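# Remove box lid and set it top-up on table

## Task

Lift the lid off the box and set it down flat on the table, top side up, resting entirely on the table surface and clear of the box, then release it. The box must stay upright. Carrying the lid free more than a few centimetres above the table risks failure, though small hops while it sits on the box are acceptable. The final state must hold without the robot supporting anything.

## Robot and tools

Robot: two arms, left_arm and right_arm, each with a parallel two-finger gripper. The names do not match left or right in any picture. All printed positions share one scene frame: origin on the table top midway between the arms, +x out over the table, +z up, and left_arm on the +y side. Each result line for an arm reports end_effector_position (metres) and end_effector_quat_wxyz; the printed position can be somewhat off, more so when the arm reaches far.

Gripper axes: fingers extend along the gripper's +z, and they open and close along its x axis. The reported point lies midway between the pads; fingertips go 17.5 mm past it. Pure rotations pivot about that point, which is offset 25 mm toward the gripper's -y from the last joint axis.

The 18-number row (used by both execute_actions and move): nine values for left_arm then nine for right_arm, always all 18 even if one arm idles, each in [-1, 1]. Per arm: dx, dy, dz, rx, ry, rz, then gripper position, force_limit, speed. dx..rz are an offset, not a pose: they are expressed in that gripper's own axes and counted from the gripper pose shown in the most recent result that showed it (before any such result, and for later calls inside the same reply, from where the robot stands when the action begins). 1.0 equals 0.6 m of translation or 180 degrees; rx, ry, rz form a single rotation vector. Zero offsets are not a hold: they pull the arm back to that reference pose. Gripper position: +1 fully open (50 mm gap), about -0.65 pads touching, -1 to grasp (close until blocked). force_limit: -1 about 20 N per pad, 0 about 102 N, +1 about 185 N (actual grip up to roughly 17 % more). speed: -1 is 20 mm/s, 0 is 85 mm/s, +1 is 150 mm/s. To leave a gripper unchanged, resend its previous three numbers; a 0 is a real command. New force or speed only applies after the position number changes by at least 0.01; to loosen a grip, open first.

execute_actions, argument actions (list with at most one item) and optional pictures (boolean). Empty list: just report state. An action item is {"rows": [...], "steps": n} with 1-15 rows and up to 15 steps of 1/30 s; each row is one step, the last row repeats to fill. Every row is measured from the same reference pose, not from the row before. A wait item is {"steps": n} up to 300, counted from the previous result, including your thinking time. A rejected call sends nothing.

move, arguments target (one 18-number row, same offset rules) and speed (m/s, 0.002 to 0.5, default 0.25; rotation capped at twice that in rad/s). Both grippers travel straight lines ending together, lasting 0.5 to 10 s; beyond 10 s they stop short. No obstacle or arm avoidance. Gripper numbers are sent at the start. The result adds a move: line giving the ending (done, off_target, moving, held, fault), any limits (paced = pose clipped, held = some steps blocked, after which the arm may surge fast), and each gripper's distance from its target. Faster moves and targets set deeper past a contact hit and press harder.

wait, argument seconds (0 to 10): lets the simulation run, sending nothing new. zoom_image, arguments camera (cam_high, cam_low, cam_left_wrist, cam_right_wrist, each 896x504) and region [x0, y0, x1, y1] in pixels from the top-left, at most 504x504. finished_scene, argument scene (the current scene number): ends the scene irreversibly and grades it.

Control behaviour: each step the commanded pose is clipped to within 70 mm and 16 degrees of the measured pose; position wins over orientation if both cannot be met. Large offsets may need several actions; after an action the arm only continues to its last clipped pose, so read the result and send the remainder. The simulation keeps running while you think. Results with nothing pending include a Hand target line per arm.

Result lines: object_status 0 moving, 1 blocked while opening, 2 blocked while closing (a grip), 3 reached commanded position or pads met (usually nothing held). Confirm a grasp by seeing 2. position_measured in counts gives opening of about (250 - value) x 0.202 mm. After a grip at force_limit -1, status stays 2 even if the object slips away. "pose unreachable" means a clearance check altered or stopped a command for the named arm; HELD marks blocked steps. A TORQUE FAULT (joint load limits 48.6 N m for the first four joints, 30.6 N m for the wrist ones, held weight included) halts that arm for 10 s. MOTOR HOT appears from 60 °C; at 75 °C an OVER-TEMPERATURE FAULT lets the arm sink, so avoid holding loads for long. Joint ranges and torque readings are reported per joint.

Avoid: letting the lid fall or be carried high above the table, knocking the box over or anything off the table, arms colliding or pressing each other, slamming into the box or table, and hard pushes. Loose objects may occasionally get a small random nudge. Before finishing, open the grippers, move clear, and check with the cameras that lid and box stay put.

Each tool is called by a JSON object that holds its "op" and its "data".

## Session

{"op": "execute_actions", "data": {"actions": []}}

Scene clock: 0.00 s of 4100.00 s.
left_arm: end_effector_position=(+0.6402, +0.2709, +0.3197) position_measured=3 object_status=3 end_effector_quat_wxyz=(-0.268, +0.938, -0.127, +0.180) | right_arm: end_effector_position=(+0.3896, -0.3251, +0.1794) position_measured=3 object_status=3 end_effector_quat_wxyz=(-0.002, +0.644, +0.765, -0.001)
Joint positions: left_arm=[ 0.661  0.677  0.156  1.047 -0.764  1.403  0.479] | right_arm=[-0.056  0.435 -0.001  1.656 -0.001  1.055  1.516]
Joint velocities: left_arm=[ 0.     0.002  0.    -0.    -0.    -0.001  0.   ] | right_arm=[-0.     0.001  0.001  0.001  0.    -0.     0.   ]
Joint torques (N m, as the joint torque sensors report them, + toward a larger angle): no reading
Hand target (left_arm): +0.640, +0.271, +0.320; -0.268, +0.938, -0.127, +0.180
Hand target (right_arm): +0.390, -0.325, +0.179; -0.002, +0.644, +0.765, -0.001

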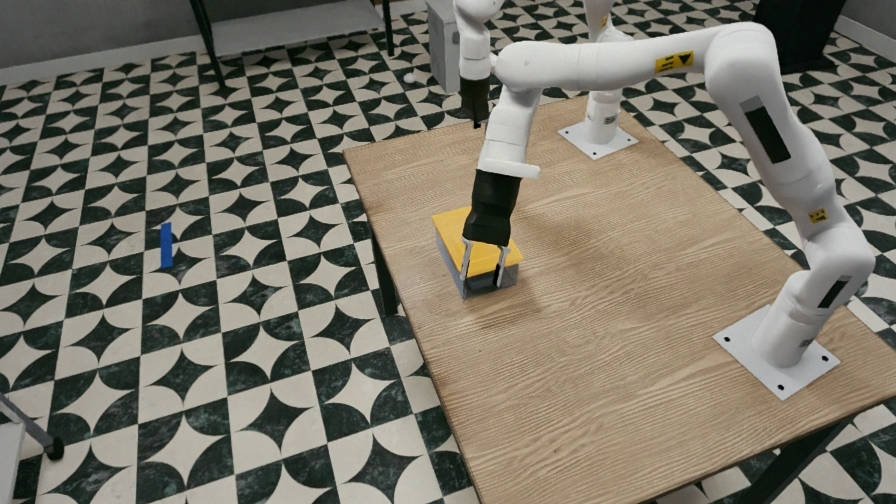

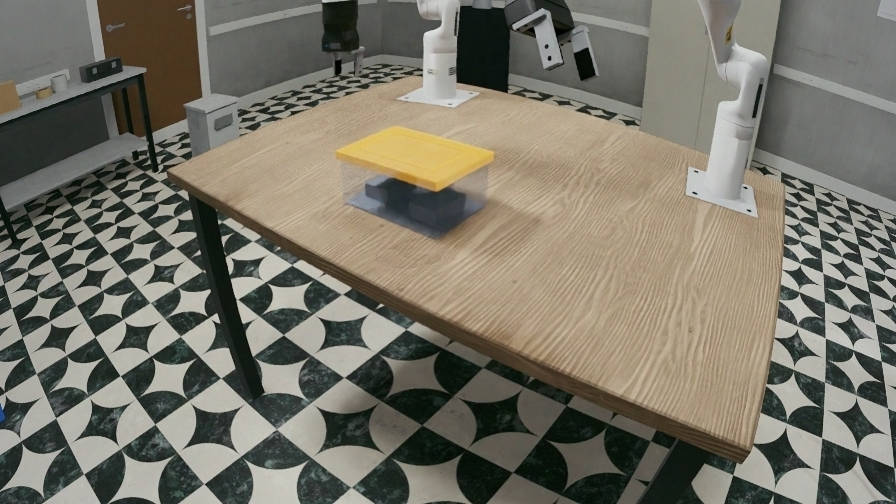

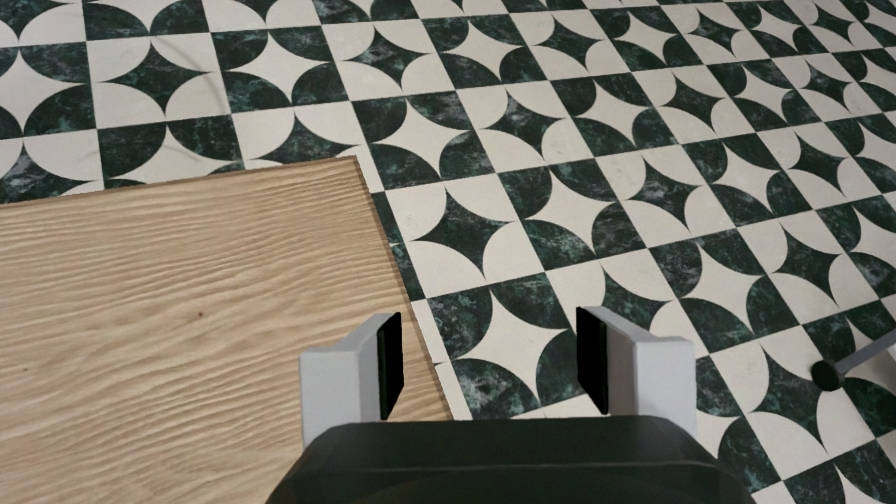

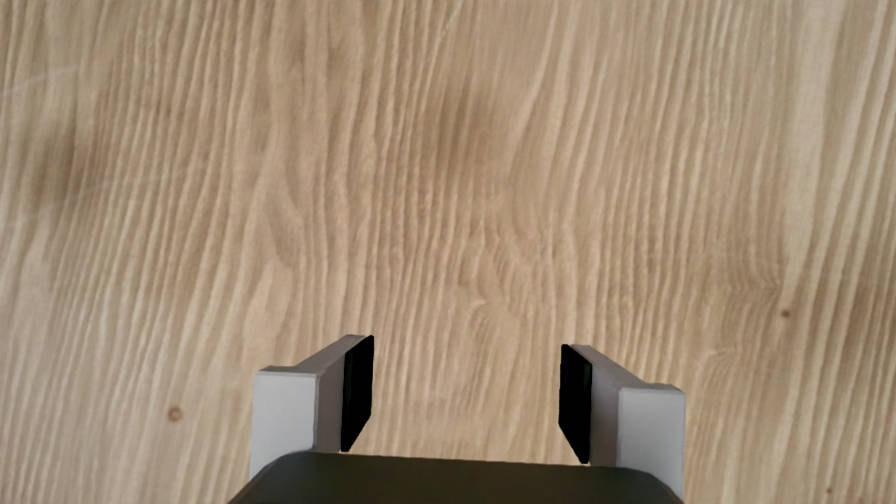

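{"op": "zoom_image", "data": {"camera": "cam_low", "region": [310, 100, 530, 250]}}

{"op": "zoom_image", "data": {"camera": "cam_high", "region": [400, 180, 560, 320]}}

Region (310, 100, 530, 250) of cam_low's 896x504 image, scaled by 2.291, with more detail than that image has; it fills the top 344 rows of this view, and the rest is white.

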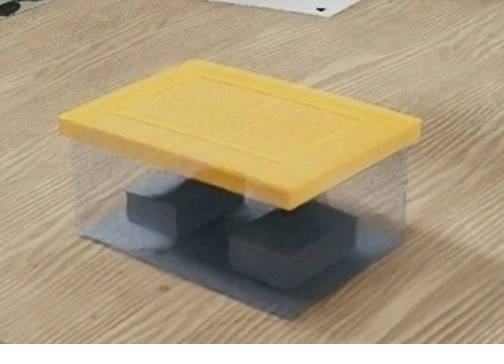

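Region (400, 180, 560, 320) of cam_high's 896x504 image, scaled by 3.150, with more detail than that image has; it fills the top 441 rows of this view, and the rest is white.

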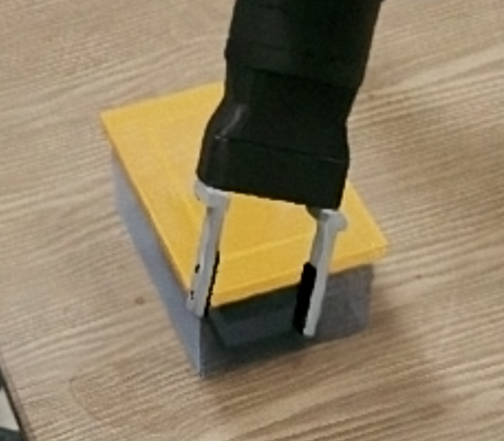

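{"op": "move", "data": {"target": [0.07,0.289,-0.30,-0.174,-0.117,-0.083,1,0,0,0,0,0,0,0,0,1,0,0]}}

Scene clock: 6.37 s of 4100.00 s.
left_arm: end_effector_position=(+0.5798, +0.0320, +0.3780) position_measured=3 object_status=3 end_effector_quat_wxyz=(+0.075, +0.992, -0.007, +0.104) | right_arm: end_effector_position=(+0.3896, -0.3251, +0.1794) position_measured=3 object_status=3 end_effector_quat_wxyz=(-0.002, +0.644, +0.765, -0.001)
Joint positions: left_arm=[ 0.779  0.96   0.413  0.038 -0.406  1.89   0.624] | right_arm=[-0.056  0.435 -0.001  1.656 -0.001  1.055  1.516]
Joint velocities: left_arm=[-0.004 -0.002  0.005  0.    -0.003  0.001  0.001] | right_arm=[-0.     0.     0.     0.    -0.    -0.    -0.001]
Joint torques (N m, as the joint torque sensors report them, + toward a larger angle): left_arm=[  0.16 -25.29   0.74  -8.14   0.14  -1.18  -0.38] | right_arm=[ -0.58 -17.35   0.28  -9.24  -0.09   0.57  -0.01]
Hand target (left_arm): +0.580, +0.032, +0.378; +0.075, +0.992, -0.007, +0.104
Hand target (right_arm): +0.390, -0.325, +0.179; -0.002, +0.644, +0.765, -0.001
Off the commanded pose (left_arm): 0.001 m, 15 deg.
Off the commanded pose (right_arm): 0.000 m, 0 deg.
elbow stopped short (left arm): the move would have taken joint 4 (elbow) straighter than the controller allows; a more bent joint 4 avoids this.
After step 90, 1.57 s passed at rest.
move: off_target (left_arm)

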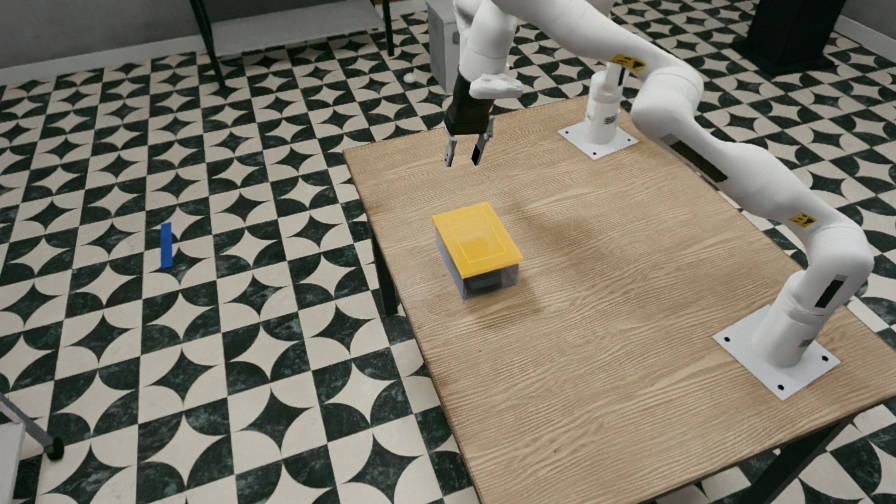

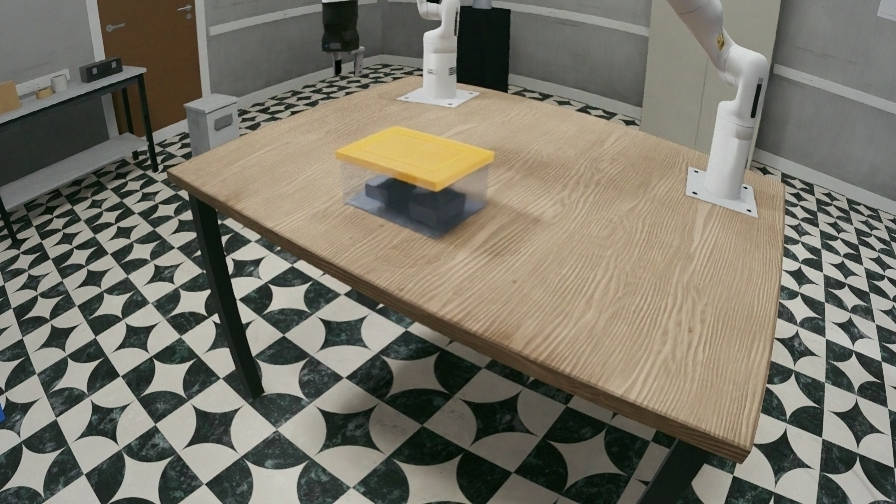

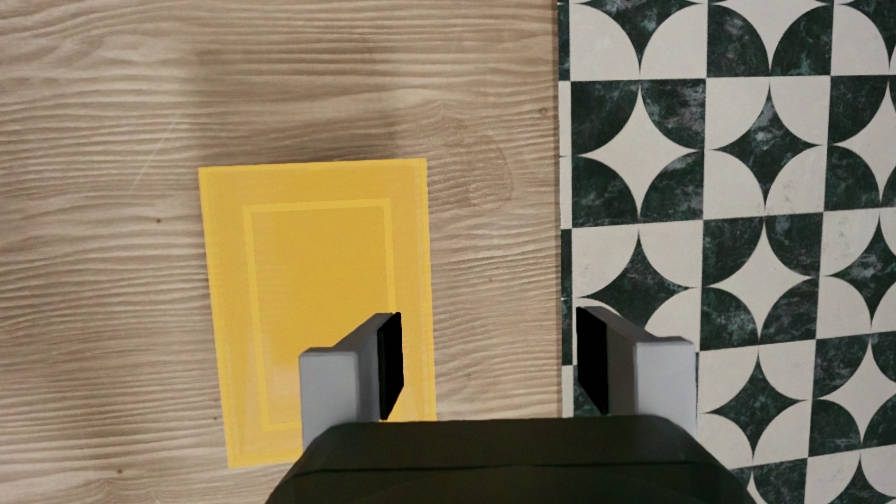

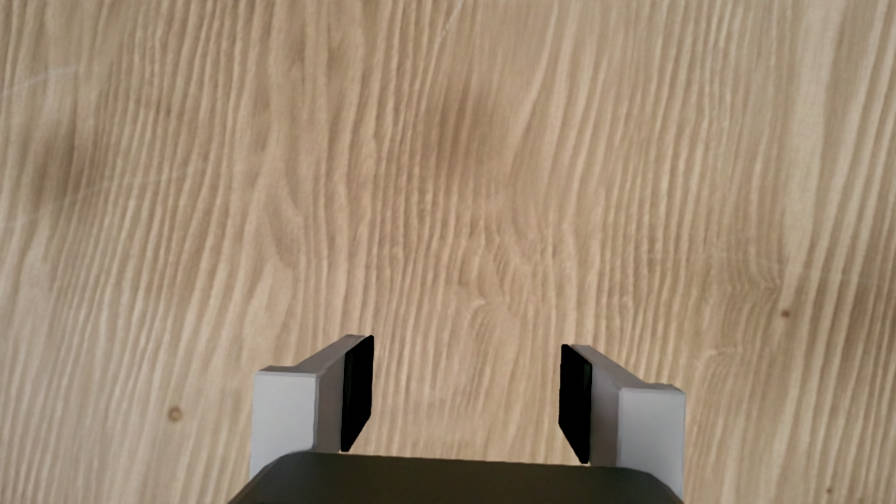

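{"op": "move", "data": {"target": [-0.15,-0.27,0.355,-0.262,0.175,0.424,1,0,0,0.096,0.279,0.083,-0.029,0.333,0.049,1,0,0]}}

Scene clock: 16.73 s of 4100.00 s.
left_arm: end_effector_position=(+0.5396, +0.1588, +0.1285) position_measured=3 object_status=3 end_effector_quat_wxyz=(-0.353, -0.611, +0.614, -0.354) | right_arm: end_effector_position=(+0.5449, -0.2400, +0.1300) position_measured=3 object_status=3 end_effector_quat_wxyz=(-0.355, +0.612, +0.612, +0.355)
Joint positions: left_arm=[-0.584  1.381  1.335  1.772 -0.407  0.595 -1.255] | right_arm=[ 0.522  1.087 -0.384  1.176 -0.755  1.217  2.093]
Joint velocities: left_arm=[-0.002  0.016 -0.004 -0.002  0.006  0.002 -0.005] | right_arm=[ 0.002  0.006  0.001 -0.    -0.001  0.001  0.   ]
Joint torques (N m, as the joint torque sensors report them, + toward a larger angle): left_arm=[ -0.24 -17.08  11.08  -1.32   1.26  -1.26  -0.35] | right_arm=[  0.52 -24.65  -4.93  -6.46  -2.83   1.9   -0.47]
Hand target (left_arm): +0.539, +0.159, +0.128; +0.354, +0.611, -0.614, +0.354
Hand target (right_arm): +0.545, -0.240, +0.130; -0.355, +0.612, +0.612, +0.354
Off the commanded pose (left_arm): 0.002 m, 0 deg.
Off the commanded pose (right_arm): 0.001 m, 0 deg.
After step 90, 3.67 s passed at rest.
move: done

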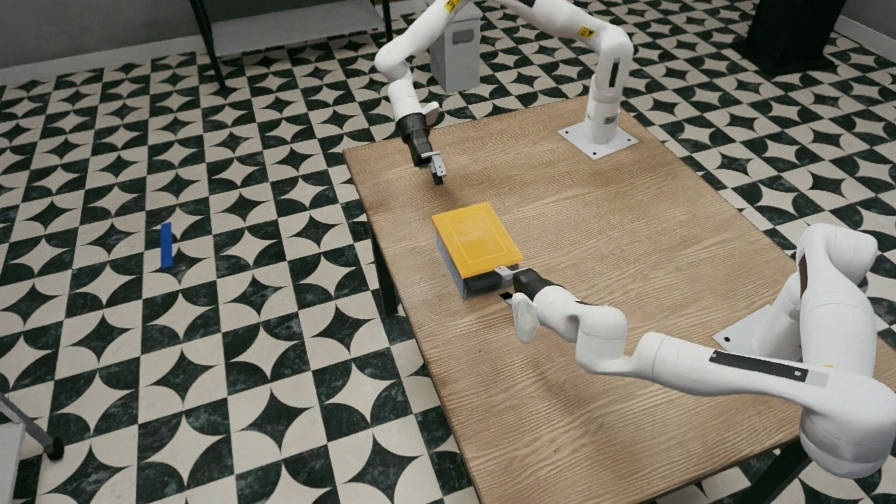

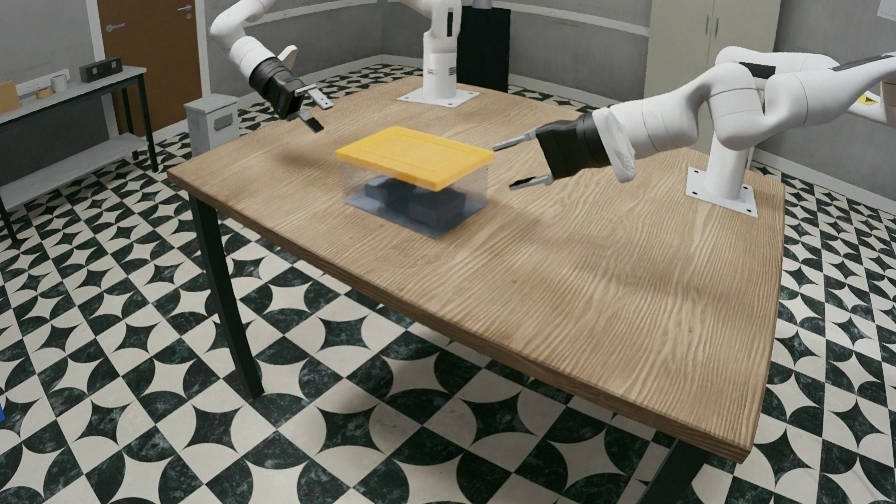

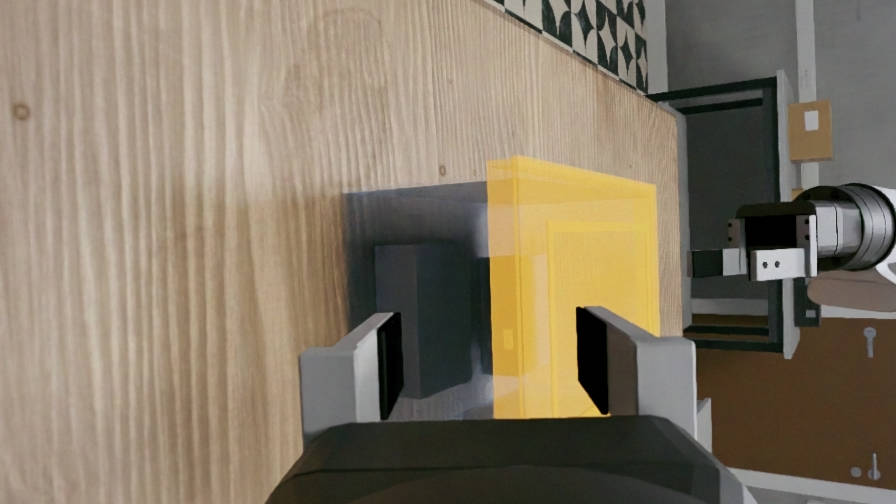

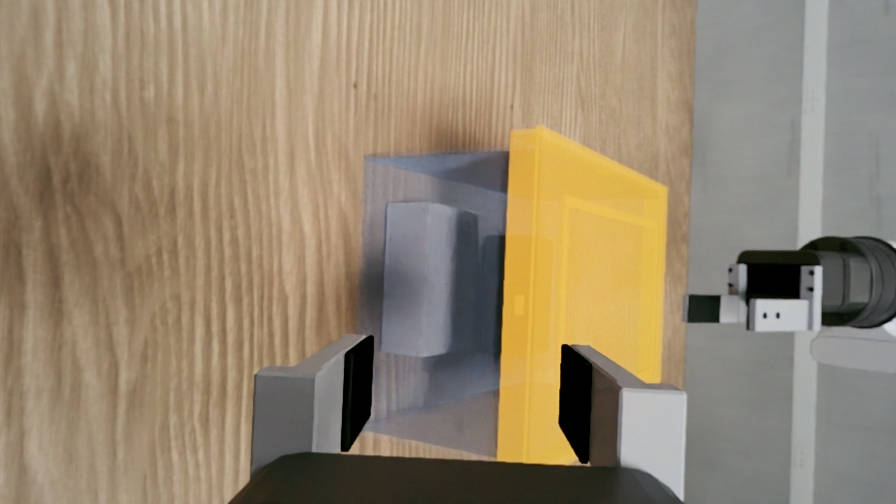

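{"op": "move", "data": {"target": [0.027,0.02,0.105,0,0,0,0.4,-0.3,0,0.024,0,0.10,0,0,0,0.4,-0.3,0], "speed": 0.15}}

Scene clock: 20.53 s of 4100.00 s.
left_arm: end_effector_position=(+0.5278, +0.0965, +0.1113) position_measured=92 object_status=3 end_effector_quat_wxyz=(-0.353, -0.611, +0.614, -0.354) | right_arm: end_effector_position=(+0.5450, -0.1810, +0.1126) position_measured=92 object_status=3 end_effector_quat_wxyz=(-0.355, +0.612, +0.612, +0.355)
Joint positions: left_arm=[-0.452  1.378  1.277  1.806 -0.426  0.433 -1.199] | right_arm=[ 0.443  1.101 -0.408  1.223 -0.791  1.099  2.098]
Joint velocities: left_arm=[ 0.009 -0.002  0.001 -0.    -0.002 -0.001 -0.   ] | right_arm=[-0.001  0.001 -0.001  0.     0.    -0.    -0.   ]
Joint torques (N m, as the joint torque sensors report them, + toward a larger angle): left_arm=[  0.4  -16.73  11.21  -1.05   0.76  -1.36  -0.55] | right_arm=[ -0.37 -24.68  -5.36  -7.18  -2.56   1.86  -0.02]
Hand target (left_arm): +0.528, +0.096, +0.111; +0.353, +0.611, -0.614, +0.354
Hand target (right_arm): +0.545, -0.181, +0.113; -0.355, +0.612, +0.612, +0.354
Off the commanded pose (left_arm): 0.001 m, 0 deg.
Off the commanded pose (right_arm): 0.000 m, 0 deg.
After step 90, 0.03 s passed at rest.
move: done

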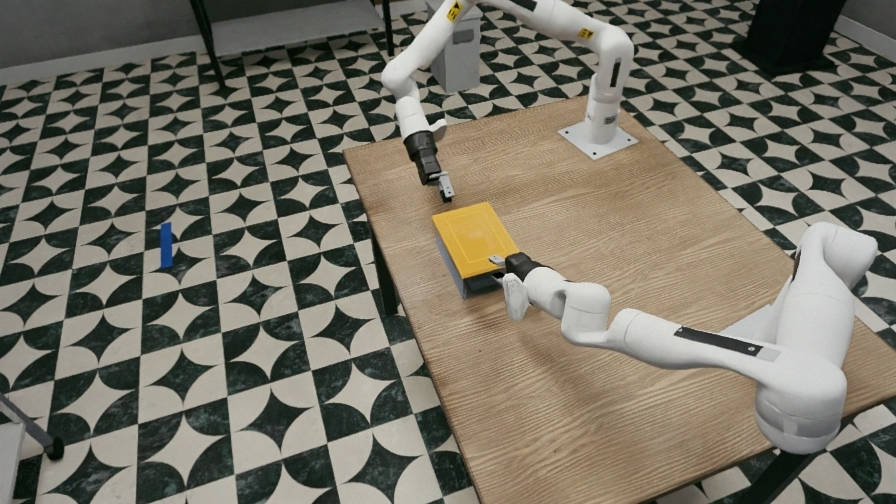

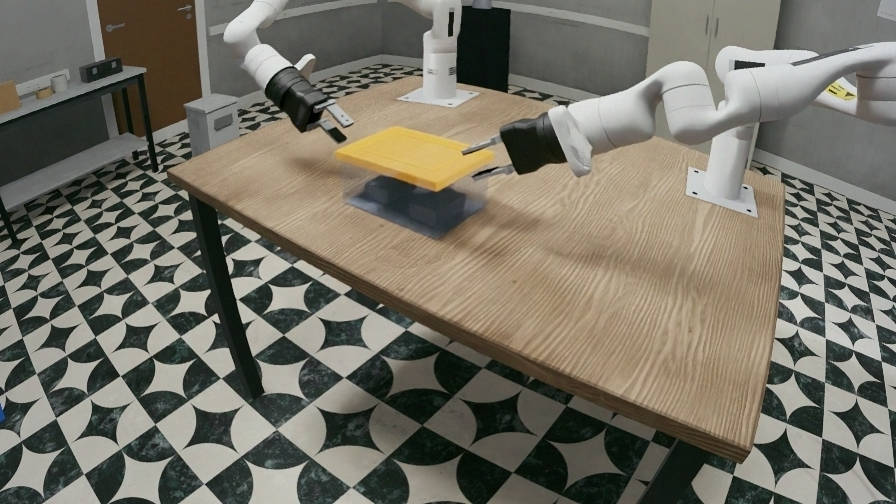

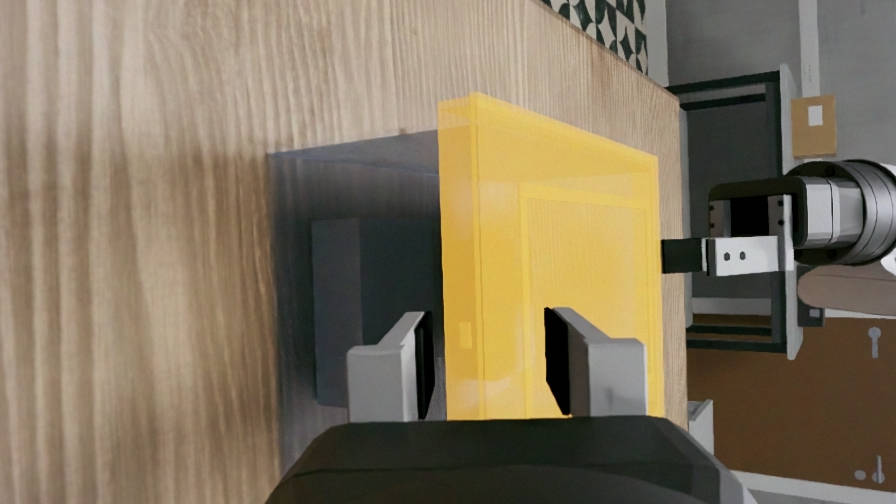

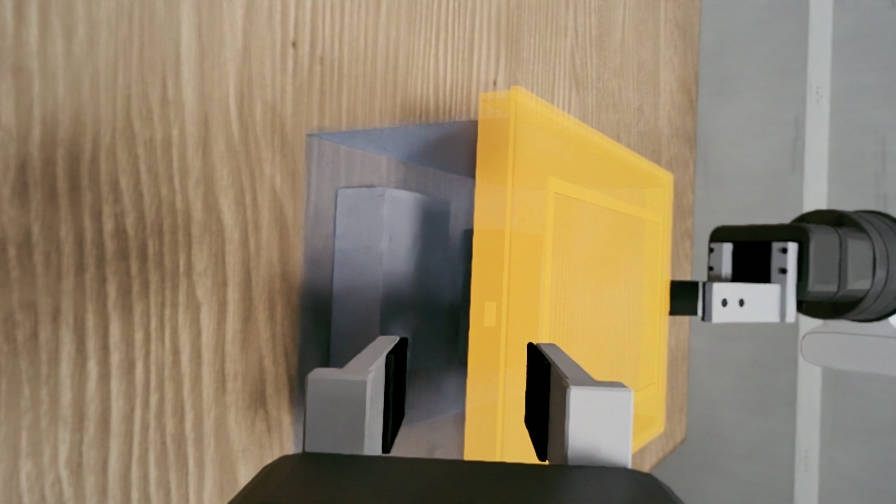

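{"op": "move", "data": {"target": [-0.004,0,0.047,0,0,0,0.4,-0.3,0,0.018,-0.018,0.06,0,0,0,0.4,-0.3,0], "speed": 0.06}}

{"op": "zoom_image", "data": {"camera": "cam_low", "region": [290, 90, 540, 230]}}

Scene clock: 23.00 s of 4100.00 s.
left_arm: end_effector_position=(+0.5289, +0.0742, +0.0956) position_measured=92 object_status=3 end_effector_quat_wxyz=(-0.352, -0.611, +0.614, -0.355) | right_arm: end_effector_position=(+0.5342, -0.1444, +0.1039) position_measured=92 object_status=3 end_effector_quat_wxyz=(-0.355, +0.612, +0.612, +0.355)
Joint positions: left_arm=[-0.395  1.398  1.246  1.793 -0.438  0.381 -1.194] | right_arm=[ 0.403  1.096 -0.432  1.287 -0.821  1.011  2.12 ]
Joint velocities: left_arm=[-0.002  0.     0.    -0.     0.    -0.     0.002] | right_arm=[ 0.     0.     0.     0.     0.    -0.    -0.001]
Joint torques (N m, as the joint torque sensors report them, + toward a larger angle): left_arm=[  1.01 -16.42  11.21  -0.65   0.85  -1.37  -0.39] | right_arm=[ -0.14 -24.27  -5.41  -6.89  -2.82   2.03  -0.16]
Hand target (left_arm): +0.528, +0.073, +0.095; +0.353, +0.611, -0.614, +0.354
Hand target (right_arm): +0.534, -0.144, +0.104; -0.355, +0.612, +0.612, +0.355
Off the commanded pose (left_arm): 0.002 m, 0 deg.
Off the commanded pose (right_arm): 0.000 m, 0 deg.
move: done

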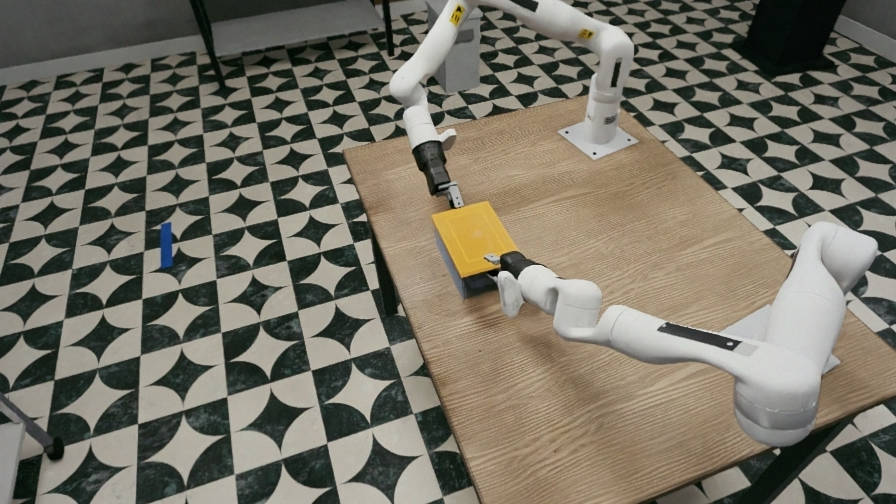

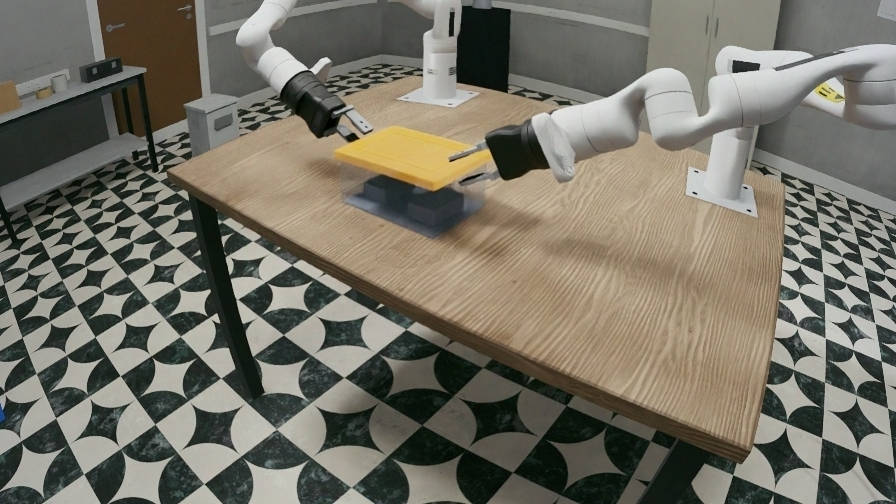

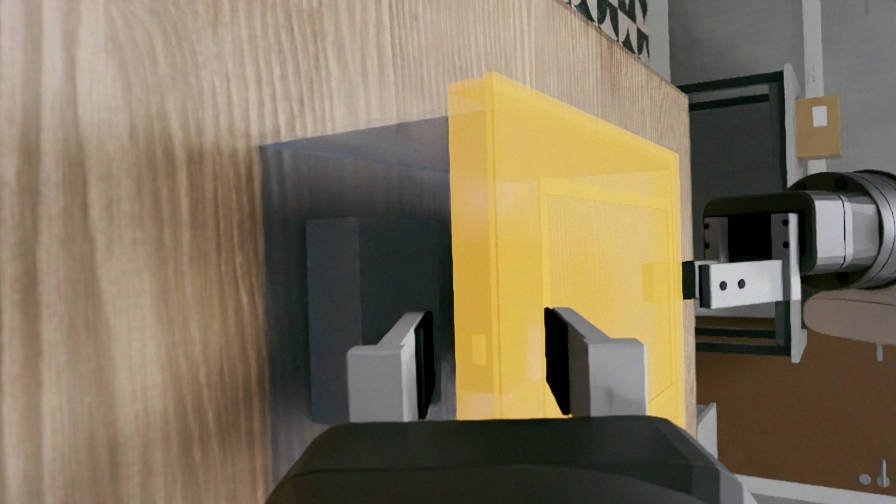

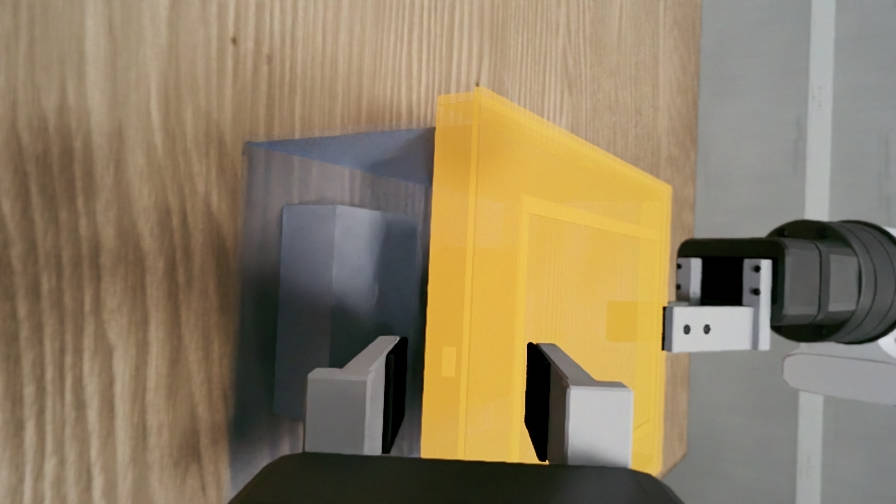

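Region (290, 90, 540, 230) of cam_low's 896x504 image, scaled by 2.016, with more detail than that image has; it fills the top 282 rows of this view, and the rest is white.

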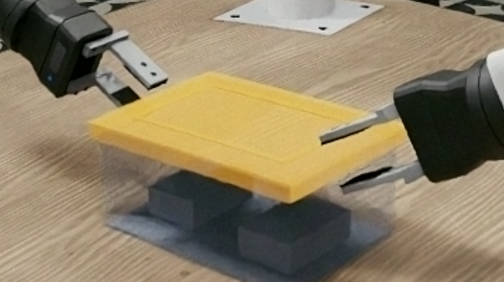

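{"op": "move", "data": {"target": [0.001,0,0.007,0,0,0,0.4,-0.3,0,-0.003,0,0.024,0,0,0,0.4,-0.3,0], "speed": 0.03}}

{"op": "zoom_image", "data": {"camera": "cam_low", "region": [290, 90, 540, 230]}}

Scene clock: 24.60 s of 4100.00 s.
left_arm: end_effector_position=(+0.5303, +0.0720, +0.0953) position_measured=92 object_status=3 end_effector_quat_wxyz=(-0.351, -0.612, +0.613, -0.356) | right_arm: end_effector_position=(+0.5352, -0.1357, +0.0963) position_measured=92 object_status=3 end_effector_quat_wxyz=(-0.354, +0.613, +0.611, +0.355)
Joint positions: left_arm=[-0.389  1.397  1.244  1.79  -0.439  0.374 -1.192] | right_arm=[ 0.39   1.109 -0.435  1.288 -0.828  0.988  2.127]
Joint velocities: left_arm=[ 0.     0.     0.    -0.     0.    -0.     0.002] | right_arm=[ 0.001  0.    -0.001 -0.    -0.     0.    -0.001]
Joint torques (N m, as the joint torque sensors report them, + toward a larger angle): left_arm=[  2.62 -15.37  10.48  -1.12   0.59  -1.72  -0.45] | right_arm=[ -2.61 -22.17  -6.72  -6.39  -3.05   1.04  -0.32]
Hand target (left_arm): +0.529, +0.070, +0.094; +0.352, +0.611, -0.614, +0.355
Hand target (right_arm): +0.534, -0.133, +0.095; -0.355, +0.612, +0.612, +0.355
Off the commanded pose (left_arm): 0.003 m, 0 deg.
Off the commanded pose (right_arm): 0.003 m, 0 deg.
move: done

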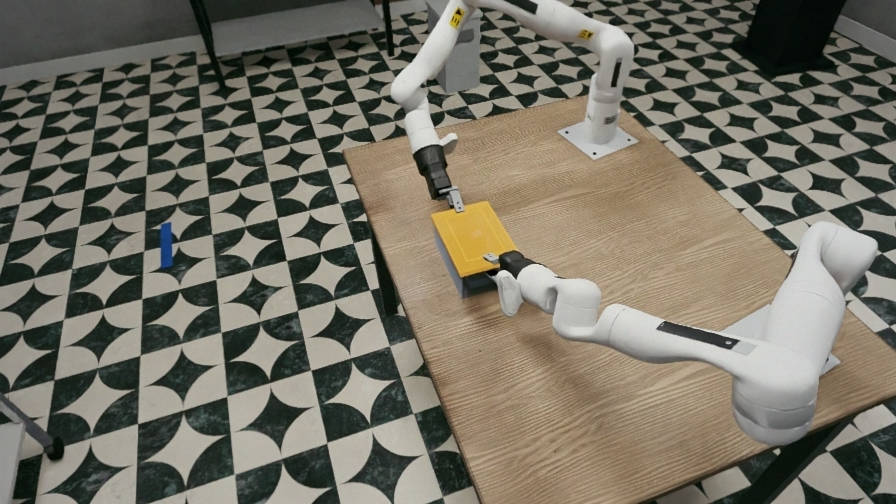

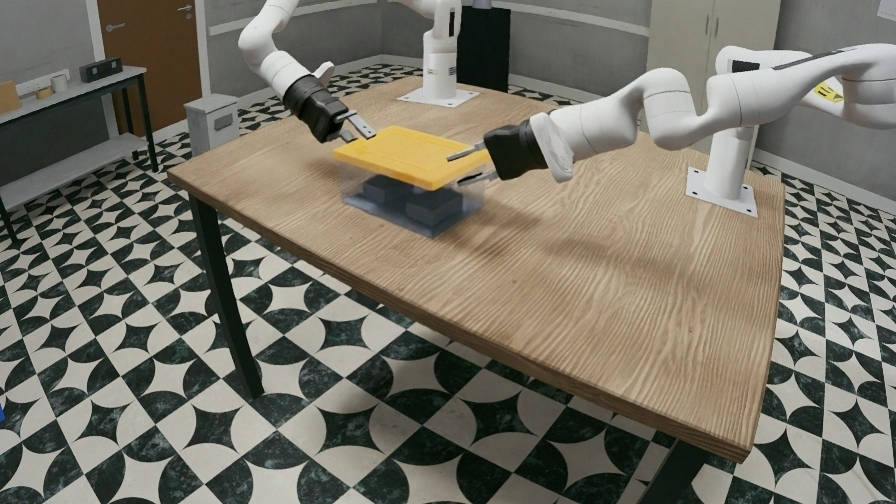

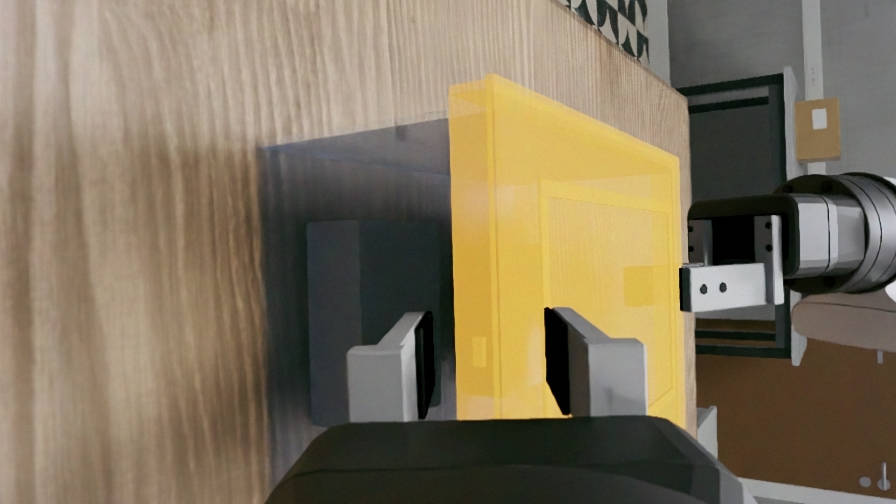

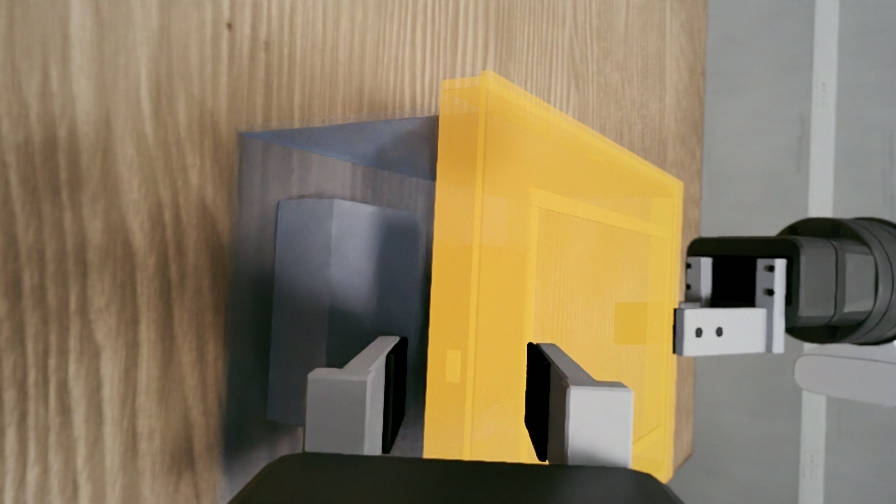

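Region (290, 90, 540, 230) of cam_low's 896x504 image, scaled by 2.016, with more detail than that image has; it fills the top 282 rows of this view, and the rest is white.

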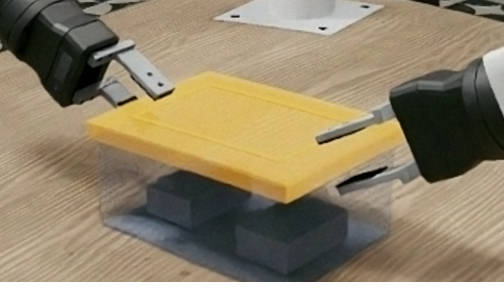

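{"op": "execute_actions", "data": {"actions": [{"rows":[[0,0,-0.004,0,0,0,0.4,-0.3,0,0,0,-0.004,0,0,0,0.4,-0.3,0],[0,0,-0.004,0,0,0,0.4,-0.3,0,0,0,-0.004,0,0,0,0.4,-0.3,0],[0,0,-0.004,0,0,0,-1,-0.4,-0.8,0,0,-0.004,0,0,0,-1,-0.4,-0.8]],"steps":15}], "pictures": false}}

{"op": "wait", "data": {"seconds": 0.5}}

Scene clock: 26.17 s of 4100.00 s.
left_arm: end_effector_position=(+0.5307, +0.0746, +0.0975) position_measured=161 object_status=0 end_effector_quat_wxyz=(-0.351, -0.612, +0.613, -0.356) | right_arm: end_effector_position=(+0.5355, -0.1386, +0.0981) position_measured=161 object_status=0 end_effector_quat_wxyz=(-0.353, +0.613, +0.611, +0.355)
Joint positions: left_arm=[-0.396  1.395  1.248  1.792 -0.438  0.379 -1.193] | right_arm=[ 0.395  1.106 -0.435  1.288 -0.826  0.993  2.126]
Joint velocities: left_arm=[ 0.001 -0.    -0.003  0.001  0.002 -0.004  0.001] | right_arm=[ 0.001  0.001  0.001  0.003 -0.002 -0.001 -0.001]
Joint torques (N m, as the joint torque sensors report them, + toward a larger angle): left_arm=[  0.72 -16.88  11.33  -1.11   0.63  -1.41  -0.46] | right_arm=[ -0.97 -24.09  -6.22  -7.3   -3.     1.48  -0.25]
Hand target (left_arm): +0.530, +0.074, +0.097; +0.351, +0.612, -0.613, +0.356
Hand target (right_arm): +0.535, -0.138, +0.097; -0.354, +0.613, +0.611, +0.355
Off the commanded pose (left_arm): 0.001 m, 0 deg.
Off the commanded pose (right_arm): 0.001 m, 0 deg.
Steps of this call (steps 1 to 32: nothing new was sent; steps 33 to 47: all 15 steps of this action). Readings (end_effector_position | what the end effector reports):
33: left_arm (+0.5306, +0.0726, +0.0956) | right_arm (+0.5355, -0.1364, +0.0968) | left_arm position_measured=92 object_status=3 | right_arm position_measured=92 object_status=3
34: left_arm (+0.5309, +0.0744, +0.0963) | right_arm (+0.5355, -0.1380, +0.0978) | left_arm position_measured=92 object_status=3 | right_arm position_measured=92 object_status=3
36: left_arm (+0.5313, +0.0749, +0.0968) | right_arm (+0.5362, -0.1390, +0.0979) | left_arm position_measured=102 object_status=0 | right_arm position_measured=102 object_status=0
40: left_arm (+0.5304, +0.0742, +0.0966) | right_arm (+0.5353, -0.1379, +0.0976) | left_arm position_measured=124 object_status=0 | right_arm position_measured=124 object_status=0
47: the state above

Scene clock: 26.67 s of 4100.00 s.
left_arm: end_effector_position=(+0.5307, +0.0746, +0.0975) position_measured=161 object_status=2 end_effector_quat_wxyz=(-0.351, -0.612, +0.613, -0.356) | right_arm: end_effector_position=(+0.5355, -0.1386, +0.0981) position_measured=161 object_status=2 end_effector_quat_wxyz=(-0.353, +0.613, +0.611, +0.355)
Joint positions: left_arm=[-0.396  1.395  1.248  1.792 -0.438  0.379 -1.193] | right_arm=[ 0.395  1.106 -0.435  1.288 -0.827  0.993  2.126]
Joint velocities: left_arm=[-0.     0.002  0.    -0.     0.001 -0.001 -0.   ] | right_arm=[ 0.     0.001  0.001  0.    -0.     0.     0.   ]
Joint torques (N m, as the joint torque sensors report them, + toward a larger angle): left_arm=[  1.02 -16.31  11.07  -1.31   0.74  -1.76  -0.49] | right_arm=[ -0.54 -24.08  -6.08  -6.98  -2.64   1.73  -0.13]
Hand target (left_arm): +0.530, +0.074, +0.097; +0.351, +0.612, -0.613, +0.356
Hand target (right_arm): +0.535, -0.138, +0.097; -0.354, +0.613, +0.611, +0.355
Off the commanded pose (left_arm): 0.001 m, 0 deg.
Off the commanded pose (right_arm): 0.001 m, 0 deg.
Steps of this call (steps 1 to 15: nothing new was sent). Readings (end_effector_position | what the end effector reports):
1: left_arm (+0.5307, +0.0746, +0.0975) | right_arm (+0.5355, -0.1386, +0.0981) | left_arm position_measured=161 object_status=0 | right_arm position_measured=161 object_status=0
2: left_arm (+0.5307, +0.0746, +0.0975) | right_arm (+0.5355, -0.1386, +0.0981) | left_arm position_measured=161 object_status=0 | right_arm position_measured=161 object_status=0
4: left_arm (+0.5307, +0.0746, +0.0975) | right_arm (+0.5355, -0.1386, +0.0981) | left_arm position_measured=161 object_status=0 | right_arm position_measured=161 object_status=0
8: left_arm (+0.5307, +0.0746, +0.0975) | right_arm (+0.5355, -0.1386, +0.0981) | left_arm position_measured=161 object_status=2 | right_arm position_measured=161 object_status=2
15: the state above

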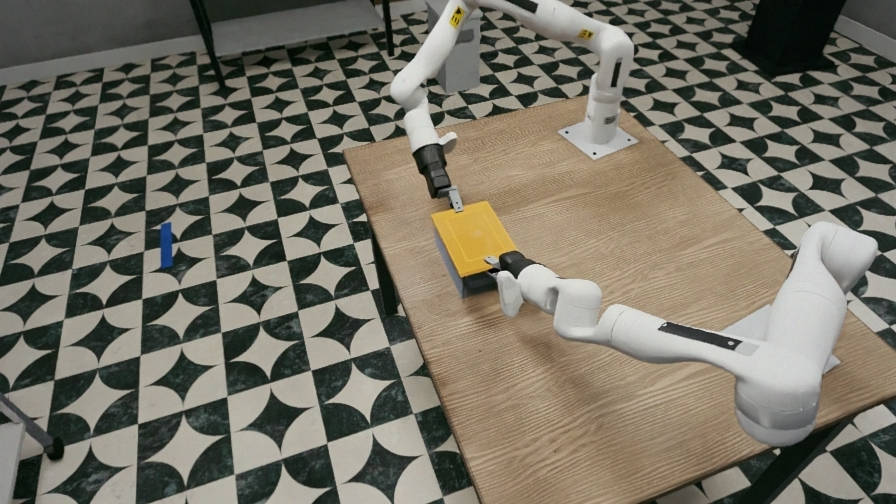

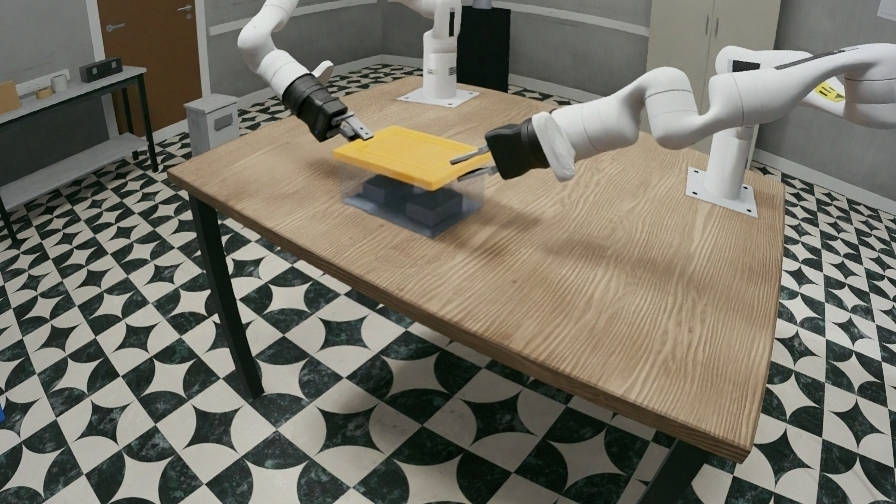

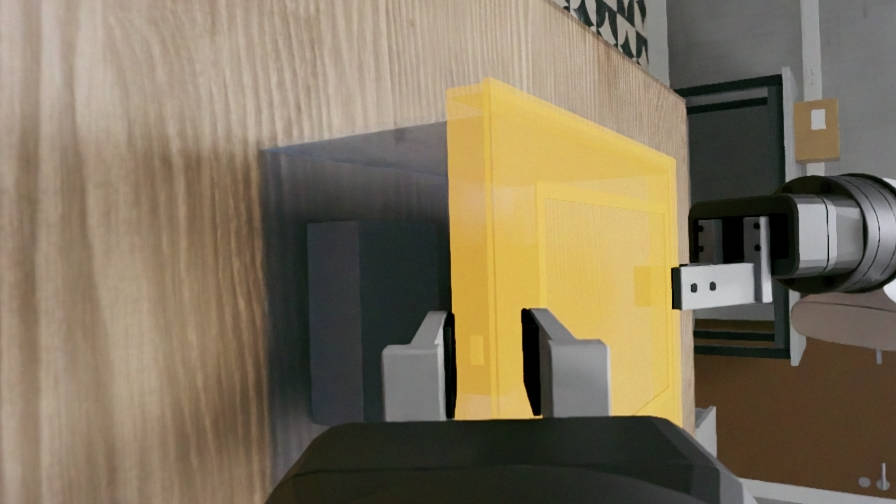

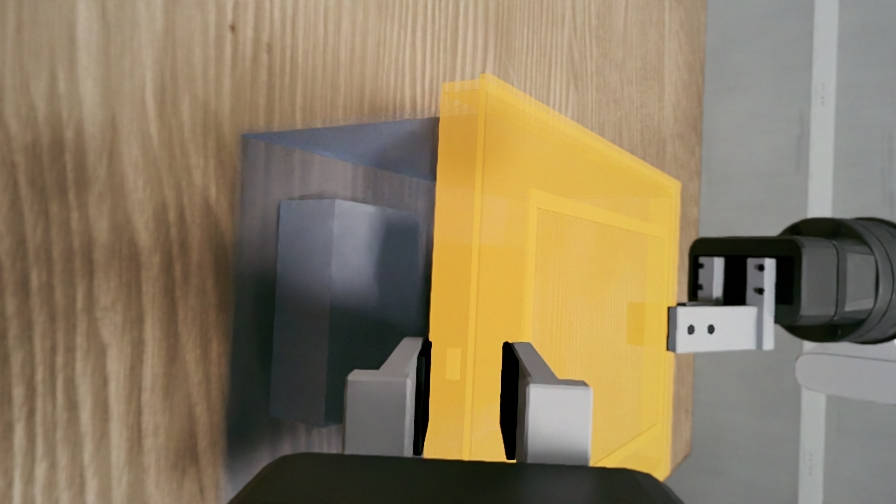

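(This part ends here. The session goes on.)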